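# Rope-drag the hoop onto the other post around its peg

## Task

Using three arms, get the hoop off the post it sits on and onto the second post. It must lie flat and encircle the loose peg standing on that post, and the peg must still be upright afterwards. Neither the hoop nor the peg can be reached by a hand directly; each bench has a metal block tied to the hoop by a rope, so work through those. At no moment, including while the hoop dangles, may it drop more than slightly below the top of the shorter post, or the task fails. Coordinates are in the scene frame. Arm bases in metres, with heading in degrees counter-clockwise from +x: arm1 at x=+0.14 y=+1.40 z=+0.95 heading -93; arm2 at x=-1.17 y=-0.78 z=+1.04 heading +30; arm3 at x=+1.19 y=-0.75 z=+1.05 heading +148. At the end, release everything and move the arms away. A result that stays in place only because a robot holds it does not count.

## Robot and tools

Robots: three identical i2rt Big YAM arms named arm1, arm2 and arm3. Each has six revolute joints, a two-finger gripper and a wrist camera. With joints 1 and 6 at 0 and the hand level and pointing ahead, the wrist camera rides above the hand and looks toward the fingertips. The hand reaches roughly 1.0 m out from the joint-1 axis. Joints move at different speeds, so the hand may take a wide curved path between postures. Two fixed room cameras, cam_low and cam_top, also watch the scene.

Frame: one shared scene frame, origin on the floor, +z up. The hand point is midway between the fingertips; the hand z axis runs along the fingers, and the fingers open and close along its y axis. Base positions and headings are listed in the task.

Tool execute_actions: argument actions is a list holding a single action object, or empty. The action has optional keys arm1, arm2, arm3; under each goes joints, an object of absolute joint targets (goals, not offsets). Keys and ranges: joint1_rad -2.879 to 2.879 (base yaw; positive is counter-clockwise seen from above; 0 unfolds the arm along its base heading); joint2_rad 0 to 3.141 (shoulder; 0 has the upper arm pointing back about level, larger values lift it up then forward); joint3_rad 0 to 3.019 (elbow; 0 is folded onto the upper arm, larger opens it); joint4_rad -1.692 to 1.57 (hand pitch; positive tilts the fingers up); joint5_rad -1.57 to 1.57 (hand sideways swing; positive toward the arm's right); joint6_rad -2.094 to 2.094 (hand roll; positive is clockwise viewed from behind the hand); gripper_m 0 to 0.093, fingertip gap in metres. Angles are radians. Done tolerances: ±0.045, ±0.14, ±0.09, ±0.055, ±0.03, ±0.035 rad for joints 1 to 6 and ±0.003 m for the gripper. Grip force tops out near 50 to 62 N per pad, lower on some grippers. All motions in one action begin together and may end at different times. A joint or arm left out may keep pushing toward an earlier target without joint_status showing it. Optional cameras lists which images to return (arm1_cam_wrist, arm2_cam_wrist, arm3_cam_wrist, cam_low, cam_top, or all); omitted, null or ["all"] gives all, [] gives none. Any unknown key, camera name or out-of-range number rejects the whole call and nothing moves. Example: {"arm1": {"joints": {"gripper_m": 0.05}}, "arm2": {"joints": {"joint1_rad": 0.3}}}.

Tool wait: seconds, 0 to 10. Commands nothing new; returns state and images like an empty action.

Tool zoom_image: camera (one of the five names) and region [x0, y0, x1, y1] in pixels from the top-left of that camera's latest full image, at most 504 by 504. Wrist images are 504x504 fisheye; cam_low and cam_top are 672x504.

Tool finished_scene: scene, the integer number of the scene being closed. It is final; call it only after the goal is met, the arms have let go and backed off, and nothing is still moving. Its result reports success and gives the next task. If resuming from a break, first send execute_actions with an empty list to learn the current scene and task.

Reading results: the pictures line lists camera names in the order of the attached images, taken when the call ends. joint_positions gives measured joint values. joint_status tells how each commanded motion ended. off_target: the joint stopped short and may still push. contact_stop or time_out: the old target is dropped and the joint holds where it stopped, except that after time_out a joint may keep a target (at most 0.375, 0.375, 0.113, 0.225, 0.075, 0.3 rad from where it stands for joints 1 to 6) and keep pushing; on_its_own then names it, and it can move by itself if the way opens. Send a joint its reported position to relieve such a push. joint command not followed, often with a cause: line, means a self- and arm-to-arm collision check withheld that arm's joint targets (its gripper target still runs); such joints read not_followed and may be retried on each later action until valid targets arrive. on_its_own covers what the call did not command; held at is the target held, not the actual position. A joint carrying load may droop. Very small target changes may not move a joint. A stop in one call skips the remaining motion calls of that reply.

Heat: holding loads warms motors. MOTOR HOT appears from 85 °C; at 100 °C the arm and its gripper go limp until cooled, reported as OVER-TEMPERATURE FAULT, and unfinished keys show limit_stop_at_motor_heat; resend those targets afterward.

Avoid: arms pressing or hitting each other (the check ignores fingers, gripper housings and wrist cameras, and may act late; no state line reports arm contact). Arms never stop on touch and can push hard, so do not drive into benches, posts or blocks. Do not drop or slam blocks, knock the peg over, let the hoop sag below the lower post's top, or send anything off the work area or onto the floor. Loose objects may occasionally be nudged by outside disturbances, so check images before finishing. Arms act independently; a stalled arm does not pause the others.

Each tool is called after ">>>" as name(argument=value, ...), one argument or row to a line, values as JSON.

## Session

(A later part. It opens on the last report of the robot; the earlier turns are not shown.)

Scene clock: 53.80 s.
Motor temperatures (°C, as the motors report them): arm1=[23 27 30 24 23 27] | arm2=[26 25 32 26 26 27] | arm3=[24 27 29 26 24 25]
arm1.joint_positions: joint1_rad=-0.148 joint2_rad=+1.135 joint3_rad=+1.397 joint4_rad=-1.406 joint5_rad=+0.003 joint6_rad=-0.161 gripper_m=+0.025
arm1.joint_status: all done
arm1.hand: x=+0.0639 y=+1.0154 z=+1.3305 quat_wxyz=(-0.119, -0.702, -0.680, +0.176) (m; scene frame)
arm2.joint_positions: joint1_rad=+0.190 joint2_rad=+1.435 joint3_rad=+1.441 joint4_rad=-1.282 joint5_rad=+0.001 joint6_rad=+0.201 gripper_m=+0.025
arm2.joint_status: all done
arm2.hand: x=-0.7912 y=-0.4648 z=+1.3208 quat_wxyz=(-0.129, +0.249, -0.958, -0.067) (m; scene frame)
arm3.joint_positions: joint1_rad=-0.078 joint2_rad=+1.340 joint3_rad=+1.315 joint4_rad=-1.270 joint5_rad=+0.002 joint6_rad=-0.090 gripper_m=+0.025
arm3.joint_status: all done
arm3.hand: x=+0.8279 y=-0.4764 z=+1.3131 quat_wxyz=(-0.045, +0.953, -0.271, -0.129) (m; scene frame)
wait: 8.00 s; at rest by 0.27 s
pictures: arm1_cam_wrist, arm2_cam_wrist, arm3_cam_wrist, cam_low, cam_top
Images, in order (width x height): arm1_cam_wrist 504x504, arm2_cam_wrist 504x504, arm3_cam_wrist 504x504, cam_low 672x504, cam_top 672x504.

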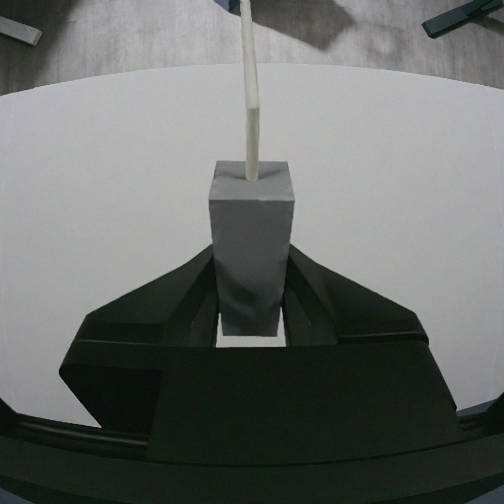

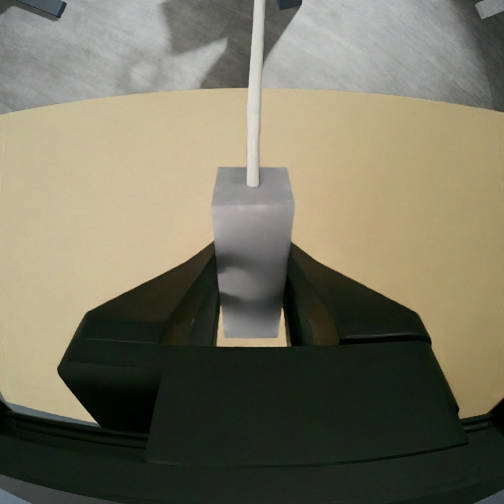

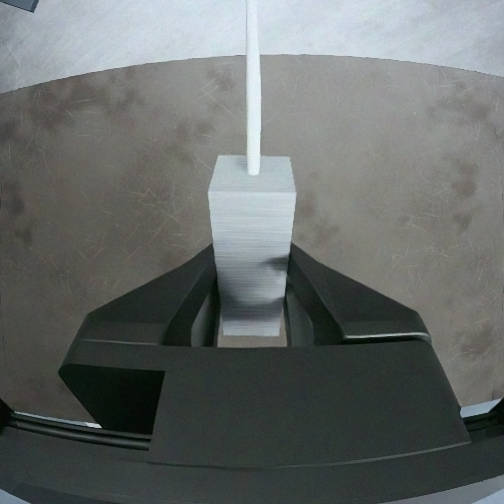

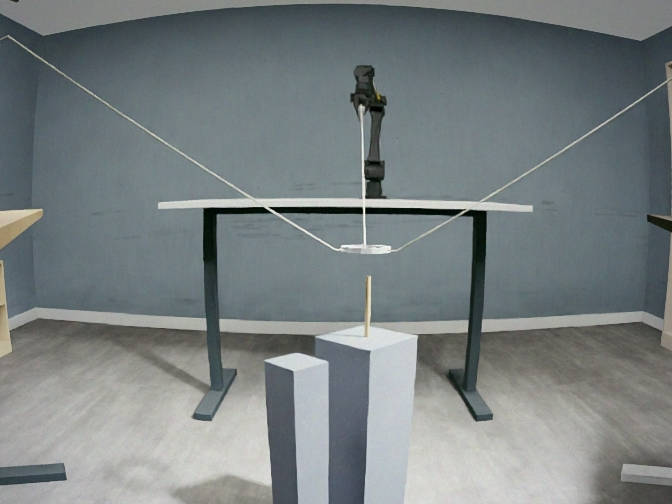

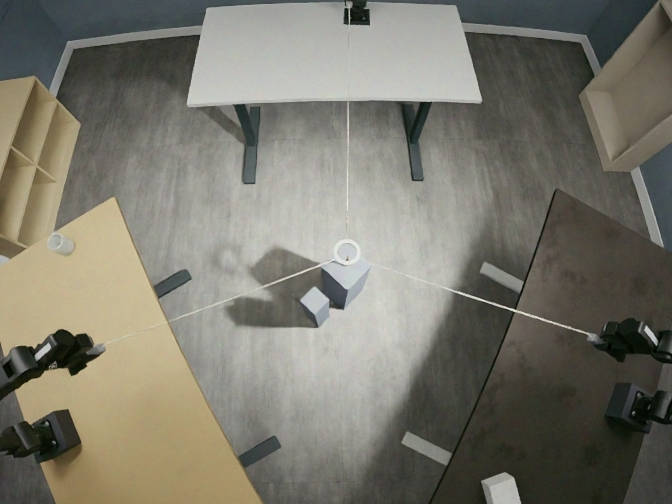

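>>> execute_actions(
  actions=[
    {"arm1":{"joints":{"joint2_rad":1.243}},"arm2":{"joints":{"joint2_rad":1.553}},"arm3":{"joints":{"joint2_rad":1.462}}},
  ],
  cameras=["cam_low"],
)

>>> wait(
  seconds=8,
)

>>> zoom_image(
  camera="cam_top",
  region=[290,210,410,330],
)

Scene clock: 55.47 s.
Motor temperatures (°C, as the motors report them): arm1=[23 27 30 24 23 27] | arm2=[26 25 32 26 26 27] | arm3=[24 27 29 26 24 25]
arm1.joint_positions: joint1_rad=-0.148 joint2_rad=+1.265 joint3_rad=+1.387 joint4_rad=-1.400 joint5_rad=+0.003 joint6_rad=-0.161 gripper_m=+0.025
arm1.joint_status: all done
arm1.hand: x=+0.0582 y=+0.9873 z=+1.2759 quat_wxyz=(-0.081, -0.711, -0.688, +0.122) (m; scene frame)
arm2.joint_positions: joint1_rad=+0.190 joint2_rad=+1.568 joint3_rad=+1.442 joint4_rad=-1.278 joint5_rad=+0.001 joint6_rad=+0.201 gripper_m=+0.025
arm2.joint_status: all done
arm2.hand: x=-0.7787 y=-0.4534 z=+1.2578 quat_wxyz=(-0.072, +0.251, -0.965, -0.039) (m; scene frame)
arm3.joint_positions: joint1_rad=-0.078 joint2_rad=+1.491 joint3_rad=+1.308 joint4_rad=-1.264 joint5_rad=+0.002 joint6_rad=-0.090 gripper_m=+0.025
arm3.joint_status: all done
arm3.hand: x=+0.8154 y=-0.4678 z=+1.2445 quat_wxyz=(-0.018, +0.960, -0.272, -0.058) (m; scene frame)
pictures: cam_low
Images, in order (width x height): cam_low 672x504.

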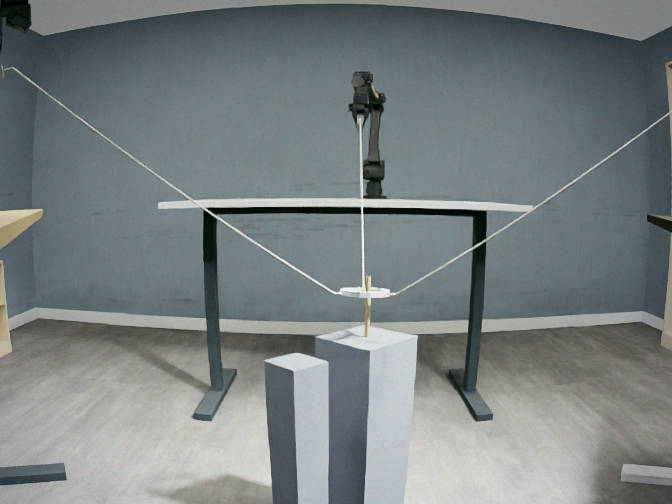

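Scene clock: 63.47 s.
Motor temperatures (°C, as the motors report them): arm1=[23 27 31 24 23 27] | arm2=[26 25 32 26 26 27] | arm3=[24 27 29 26 24 25]
arm1.joint_positions: joint1_rad=-0.148 joint2_rad=+1.265 joint3_rad=+1.387 joint4_rad=-1.400 joint5_rad=+0.003 joint6_rad=-0.161 gripper_m=+0.025
arm1.joint_status: all done
arm1.hand: x=+0.0582 y=+0.9873 z=+1.2759 quat_wxyz=(-0.081, -0.711, -0.688, +0.122) (m; scene frame)
arm2.joint_positions: joint1_rad=+0.190 joint2_rad=+1.568 joint3_rad=+1.442 joint4_rad=-1.278 joint5_rad=+0.001 joint6_rad=+0.201 gripper_m=+0.025
arm2.joint_status: all done
arm2.hand: x=-0.7787 y=-0.4534 z=+1.2578 quat_wxyz=(-0.072, +0.251, -0.965, -0.039) (m; scene frame)
arm3.joint_positions: joint1_rad=-0.078 joint2_rad=+1.491 joint3_rad=+1.308 joint4_rad=-1.264 joint5_rad=+0.002 joint6_rad=-0.090 gripper_m=+0.025
arm3.joint_status: all done
arm3.hand: x=+0.8154 y=-0.4678 z=+1.2445 quat_wxyz=(-0.018, +0.960, -0.272, -0.058) (m; scene frame)
wait: 8.00 s; at rest by 0.27 s
pictures: arm1_cam_wrist, arm2_cam_wrist, arm3_cam_wrist, cam_low, cam_top
Images, in order (width x height): arm1_cam_wrist 504x504, arm2_cam_wrist 504x504, arm3_cam_wrist 504x504, cam_low 672x504, cam_top 672x504.

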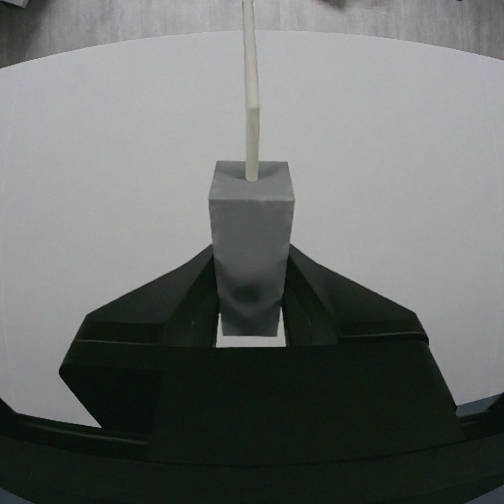

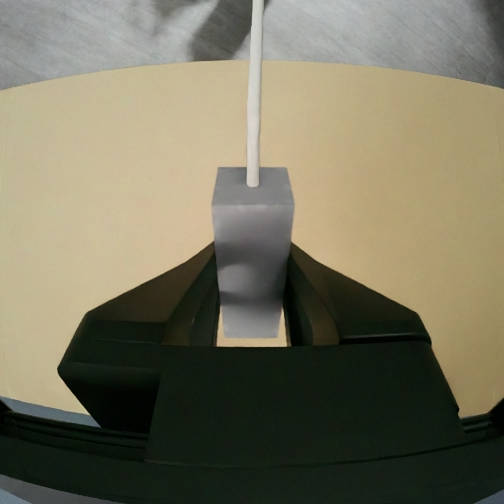

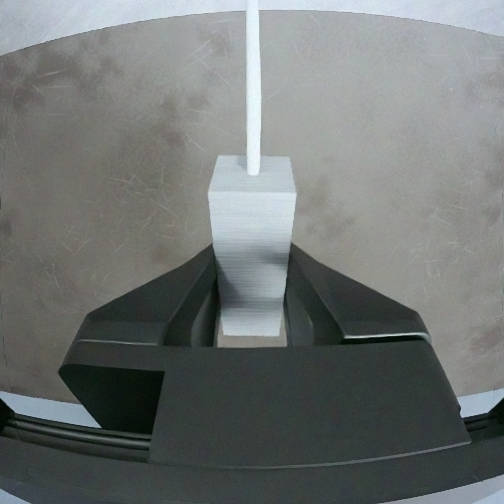

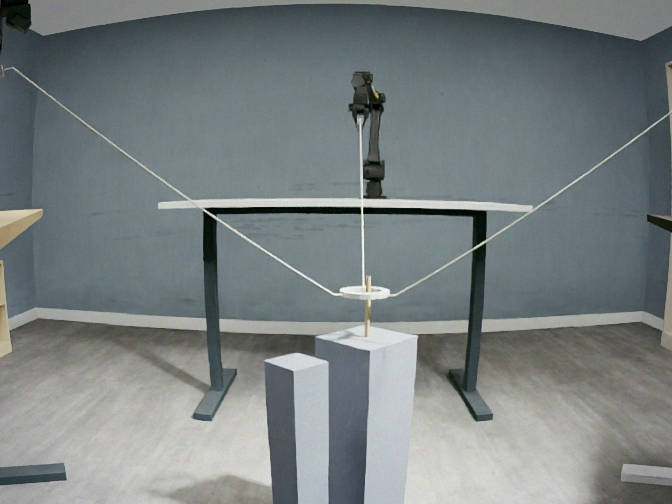

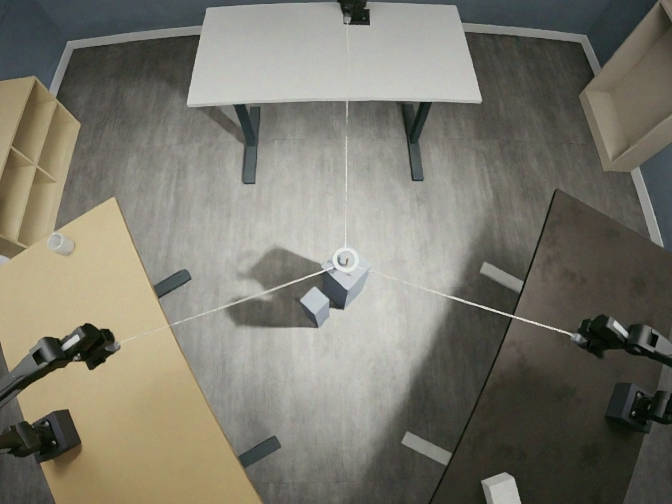

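Region (290, 210, 410, 330) of cam_top's 672x504 image, scaled by 4.200, with more detail than that image has.

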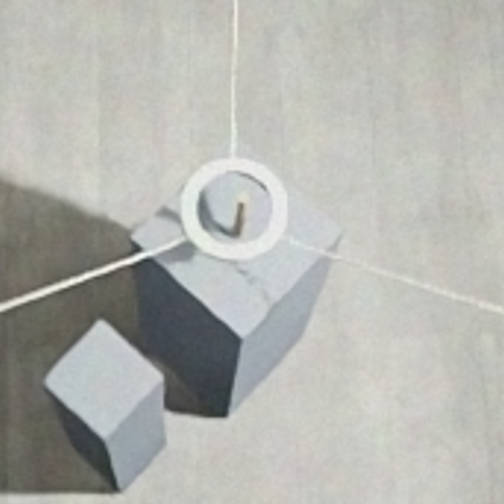

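>>> execute_actions(
  actions=[
    {"arm1":{"joints":{"joint2_rad":1.365}},"arm2":{"joints":{"joint2_rad":1.70}},"arm3":{"joints":{"joint2_rad":1.602}}},
  ],
  cameras=["cam_low","cam_top"],
)

>>> zoom_image(
  camera="cam_top",
  region=[290,210,410,330],
)

Scene clock: 65.10 s.
Motor temperatures (°C, as the motors report them): arm1=[23 27 31 24 23 27] | arm2=[26 25 32 26 26 27] | arm3=[24 27 29 26 24 25]
arm1.joint_positions: joint1_rad=-0.148 joint2_rad=+1.389 joint3_rad=+1.387 joint4_rad=-1.398 joint5_rad=+0.003 joint6_rad=-0.161 gripper_m=+0.025
arm1.joint_status: all done
arm1.hand: x=+0.0539 y=+0.9665 z=+1.2253 quat_wxyz=(-0.047, -0.716, -0.693, +0.073) (m; scene frame)
arm2.joint_positions: joint1_rad=+0.190 joint2_rad=+1.714 joint3_rad=+1.448 joint4_rad=-1.274 joint5_rad=+0.001 joint6_rad=+0.201 gripper_m=+0.025
arm2.joint_status: all done
arm2.hand: x=-0.7712 y=-0.4463 z=+1.1882 quat_wxyz=(-0.010, +0.252, -0.968, -0.009) (m; scene frame)
arm3.joint_positions: joint1_rad=-0.078 joint2_rad=+1.629 joint3_rad=+1.308 joint4_rad=-1.262 joint5_rad=+0.002 joint6_rad=-0.090 gripper_m=+0.025
arm3.joint_status: all done
arm3.hand: x=+0.8105 y=-0.4648 z=+1.1828 quat_wxyz=(+0.006, +0.962, -0.273, +0.005) (m; scene frame)
pictures: cam_low, cam_top
Images, in order (width x height): cam_low 672x504, cam_top 672x504.

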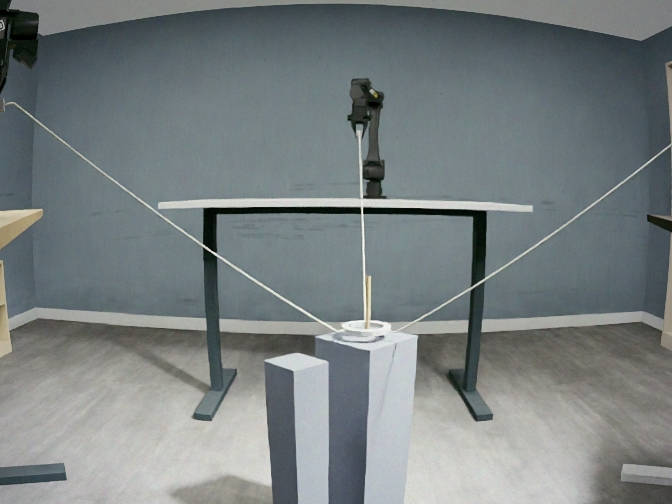

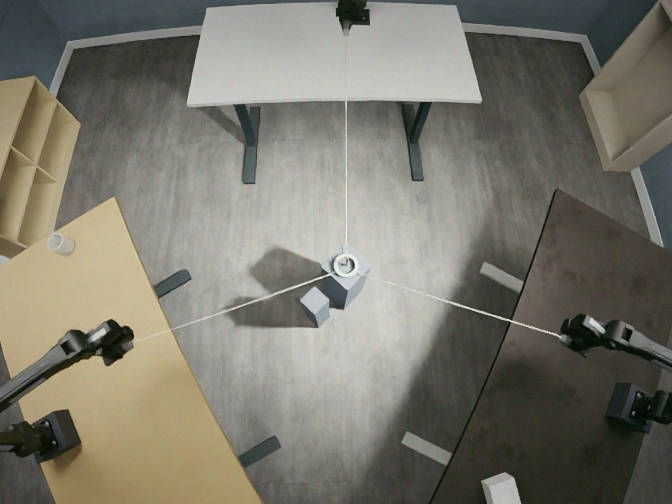

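Region (290, 210, 410, 330) of cam_top's 672x504 image, scaled by 4.200, with more detail than that image has.

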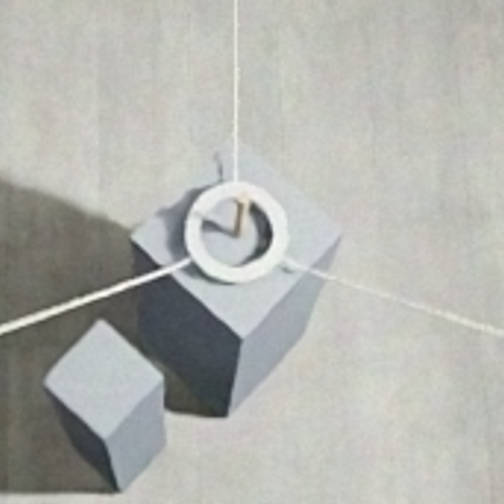

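>>> execute_actions(
  actions=[
    {"arm1":{"joints":{"joint2_rad":2.02,"joint3_rad":1.695,"joint4_rad":-1.255}},"arm2":{"joints":{"joint2_rad":2.11,"joint3_rad":1.605,"joint4_rad":-1.05}},"arm3":{"joints":{"joint2_rad":2.105,"joint3_rad":1.61,"joint4_rad":-1.045}}},
  ],
)

Scene clock: 67.07 s.
Motor temperatures (°C, as the motors report them): arm1=[23 27 31 24 23 27] | arm2=[26 25 32 26 26 27] | arm3=[24 27 30 26 24 25]
arm1.joint_positions: joint1_rad=-0.148 joint2_rad=+2.033 joint3_rad=+1.668 joint4_rad=-1.256 joint5_rad=+0.003 joint6_rad=-0.161 gripper_m=+0.025
arm1.joint_status: all done
arm1.hand: x=+0.0237 y=+0.8173 z=+1.0101 quat_wxyz=(+0.017, -0.718, -0.695, -0.018) (m; scene frame)
arm2.joint_positions: joint1_rad=+0.190 joint2_rad=+2.139 joint3_rad=+1.587 joint4_rad=-1.061 joint5_rad=+0.001 joint6_rad=+0.201 gripper_m=+0.025
arm2.joint_status: all done
arm2.hand: x=-0.7130 y=-0.3944 z=+1.0058 quat_wxyz=(+0.022, +0.252, -0.967, +0.007) (m; scene frame)
arm3.joint_positions: joint1_rad=-0.078 joint2_rad=+2.146 joint3_rad=+1.578 joint4_rad=-1.049 joint5_rad=+0.002 joint6_rad=-0.090 gripper_m=+0.025
arm3.joint_status: all done
arm3.hand: x=+0.7099 y=-0.3918 z=+1.0050 quat_wxyz=(+0.012, +0.962, -0.272, +0.020) (m; scene frame)
pictures: arm1_cam_wrist, arm2_cam_wrist, arm3_cam_wrist, cam_low, cam_top
Images, in order (width x height): arm1_cam_wrist 504x504, arm2_cam_wrist 504x504, arm3_cam_wrist 504x504, cam_low 672x504, cam_top 672x504.

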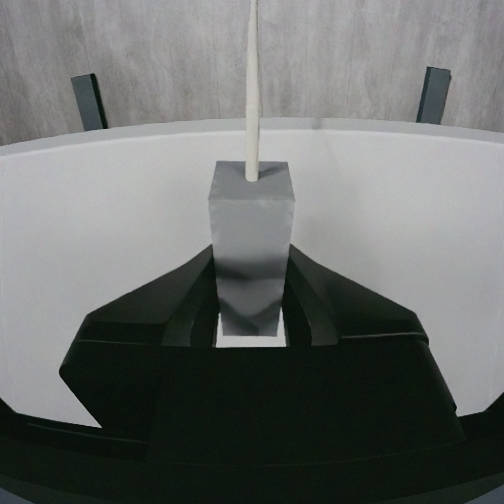

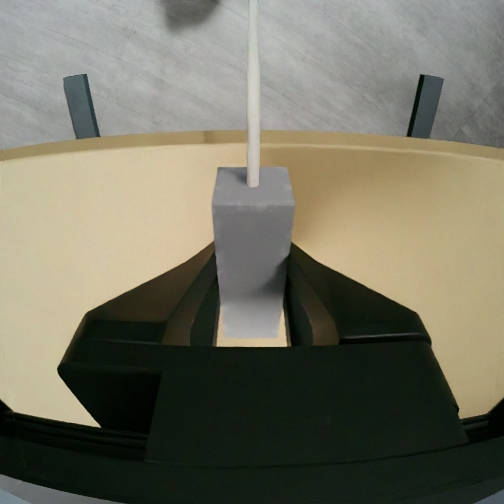

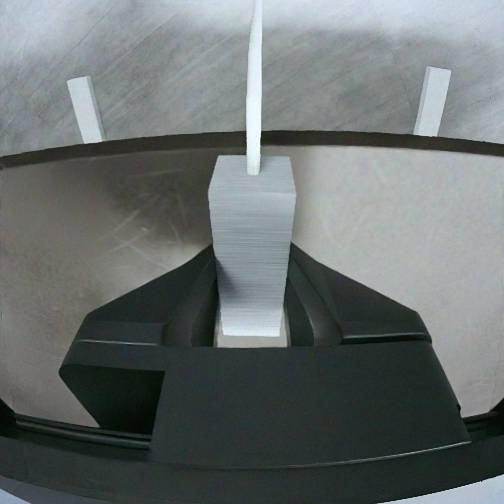

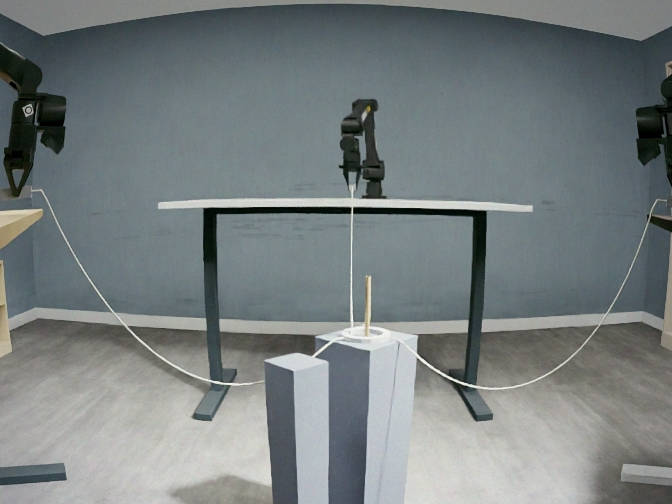

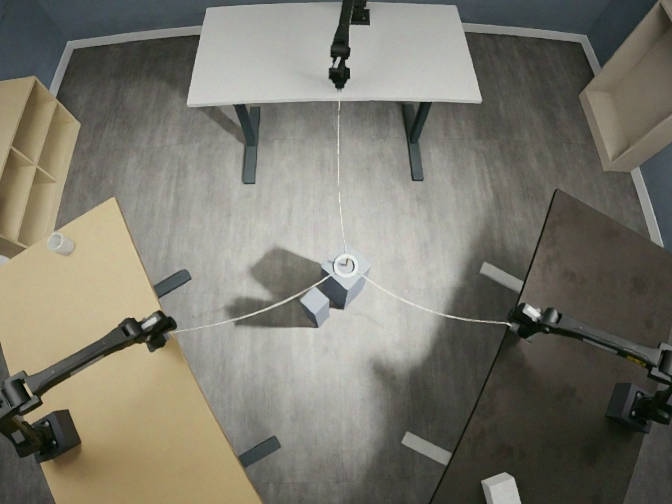

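>>> execute_actions(
  actions=[
    {"arm1":{"joints":{"joint2_rad":2.10}},"arm2":{"joints":{"joint2_rad":2.21,"joint4_rad":-1.09}},"arm3":{"joints":{"joint2_rad":2.20,"joint4_rad":-1.10}}},
  ],
  cameras=[],
)

Scene clock: 68.50 s.
Motor temperatures (°C, as the motors report them): arm1=[23 27 31 24 23 27] | arm2=[26 25 32 26 26 27] | arm3=[24 27 30 26 24 25]
arm1.joint_positions: joint1_rad=-0.148 joint2_rad=+2.093 joint3_rad=+1.670 joint4_rad=-1.258 joint5_rad=+0.003 joint6_rad=-0.161 gripper_m=+0.025
arm1.joint_status: all done
arm1.hand: x=+0.0246 y=+0.8223 z=+0.9767 quat_wxyz=(+0.034, -0.718, -0.694, -0.043) (m; scene frame)
arm2.joint_positions: joint1_rad=+0.190 joint2_rad=+2.196 joint3_rad=+1.587 joint4_rad=-1.077 joint5_rad=+0.001 joint6_rad=+0.201 gripper_m=+0.025
arm2.joint_status: all done
arm2.hand: x=-0.7241 y=-0.4036 z=+0.9734 quat_wxyz=(+0.055, +0.252, -0.966, +0.023) (m; scene frame)
arm3.joint_positions: joint1_rad=-0.078 joint2_rad=+2.196 joint3_rad=+1.582 joint4_rad=-1.091 joint5_rad=+0.002 joint6_rad=-0.090 gripper_m=+0.025
arm3.joint_status: all done
arm3.hand: x=+0.7239 y=-0.4025 z=+0.9790 quat_wxyz=(+0.028, +0.960, -0.272, +0.062) (m; scene frame)
pictures: none
No camera images: the call's "cameras" was empty. Leave "cameras" out to get every camera's image.

>>> execute_actions(
  actions=[
    {"arm1":{"joints":{"gripper_m":0.06}},"arm2":{"joints":{"gripper_m":0.06}},"arm3":{"joints":{"gripper_m":0.06}}},
  ],
  cameras=[],
)

>>> execute_actions(
  actions=[
    {"arm1":{"joints":{"joint2_rad":1.55}},"arm2":{"joints":{"joint2_rad":1.65}},"arm3":{"joints":{"joint2_rad":1.65}}},
  ],
)

Scene clock: 69.50 s.
Motor temperatures (°C, as the motors report them): arm1=[23 27 31 24 23 27] | arm2=[26 26 32 26 26 27] | arm3=[24 27 30 26 24 25]
arm1.joint_positions: joint1_rad=-0.148 joint2_rad=+2.093 joint3_rad=+1.670 joint4_rad=-1.258 joint5_rad=+0.003 joint6_rad=-0.161 gripper_m=+0.060
arm1.joint_status: all done
arm1.hand: x=+0.0246 y=+0.8223 z=+0.9767 quat_wxyz=(+0.034, -0.718, -0.694, -0.043) (m; scene frame)
arm2.joint_positions: joint1_rad=+0.190 joint2_rad=+2.196 joint3_rad=+1.587 joint4_rad=-1.077 joint5_rad=+0.001 joint6_rad=+0.201 gripper_m=+0.060
arm2.joint_status: all done
arm2.hand: x=-0.7241 y=-0.4036 z=+0.9734 quat_wxyz=(+0.055, +0.252, -0.966, +0.023) (m; scene frame)
arm3.joint_positions: joint1_rad=-0.078 joint2_rad=+2.196 joint3_rad=+1.582 joint4_rad=-1.091 joint5_rad=+0.002 joint6_rad=-0.090 gripper_m=+0.060
arm3.joint_status: all done
arm3.hand: x=+0.7239 y=-0.4025 z=+0.9790 quat_wxyz=(+0.028, +0.960, -0.272, +0.062) (m; scene frame)
pictures: none
No camera images: the call's "cameras" was empty. Leave "cameras" out to get every camera's image.

Scene clock: 71.17 s.
Motor temperatures (°C, as the motors report them): arm1=[23 27 31 24 23 27] | arm2=[26 26 32 26 26 27] | arm3=[24 27 30 26 24 25]
arm1.joint_positions: joint1_rad=-0.148 joint2_rad=+1.558 joint3_rad=+1.683 joint4_rad=-1.258 joint5_rad=+0.003 joint6_rad=-0.161 gripper_m=+0.060
arm1.joint_status: all done
arm1.hand: x=+0.0303 y=+0.8448 z=+1.2878 quat_wxyz=(-0.122, -0.701, -0.679, +0.180) (m; scene frame)
arm2.joint_positions: joint1_rad=+0.190 joint2_rad=+1.633 joint3_rad=+1.591 joint4_rad=-1.078 joint5_rad=+0.001 joint6_rad=+0.201 gripper_m=+0.060
arm2.joint_status: all done
arm2.hand: x=-0.7077 y=-0.3928 z=+1.3050 quat_wxyz=(-0.197, +0.245, -0.944, -0.100) (m; scene frame)
arm3.joint_positions: joint1_rad=-0.078 joint2_rad=+1.652 joint3_rad=+1.595 joint4_rad=-1.091 joint5_rad=+0.002 joint6_rad=-0.090 gripper_m=+0.060
arm3.joint_status: all done
arm3.hand: x=+0.7059 y=-0.3851 z=+1.3010 quat_wxyz=(-0.071, +0.941, -0.268, -0.197) (m; scene frame)
pictures: arm1_cam_wrist, arm2_cam_wrist, arm3_cam_wrist, cam_low, cam_top
Images, in order (width x height): arm1_cam_wrist 504x504, arm2_cam_wrist 504x504, arm3_cam_wrist 504x504, cam_low 672x504, cam_top 672x504.

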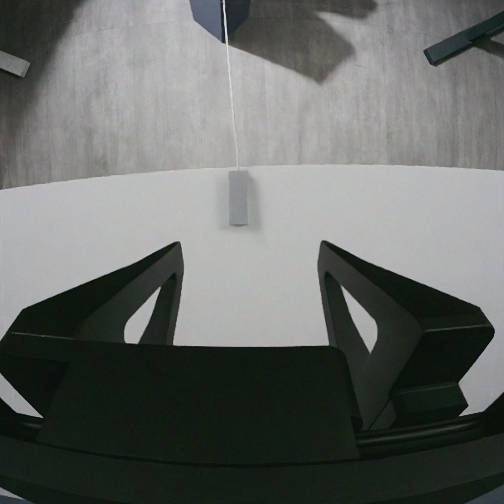

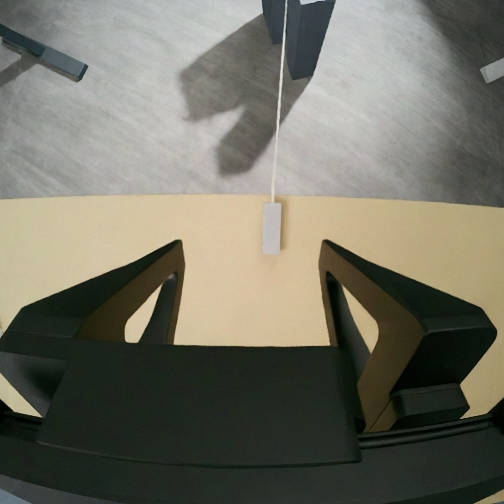

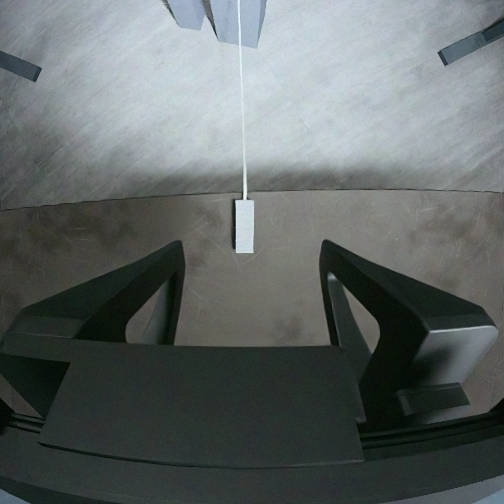

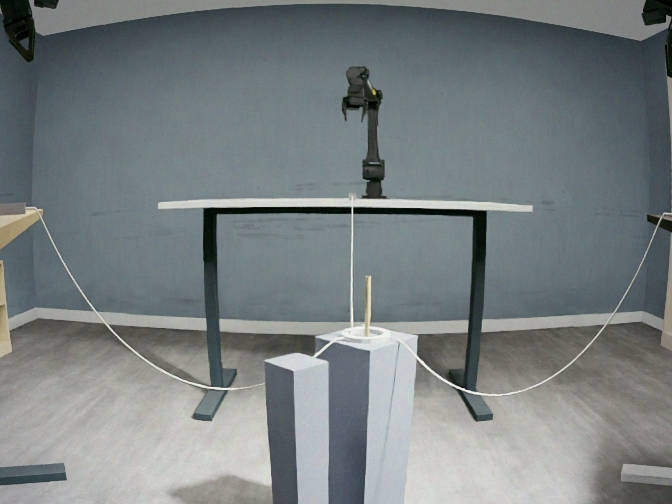

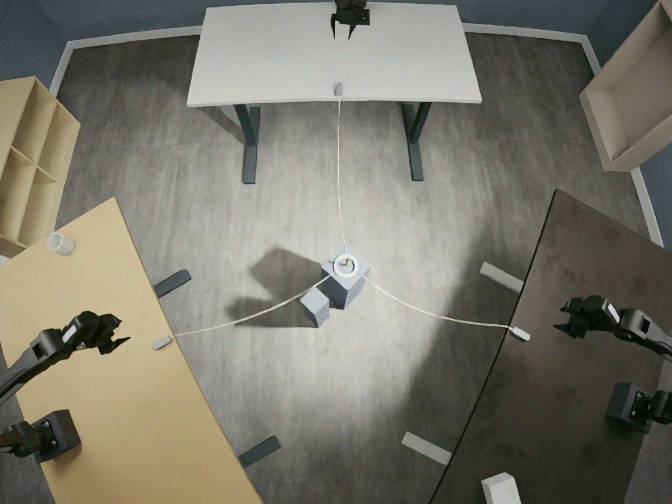

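>>> finished_scene(
  scene=2,
)

The scene is finished: the task was done.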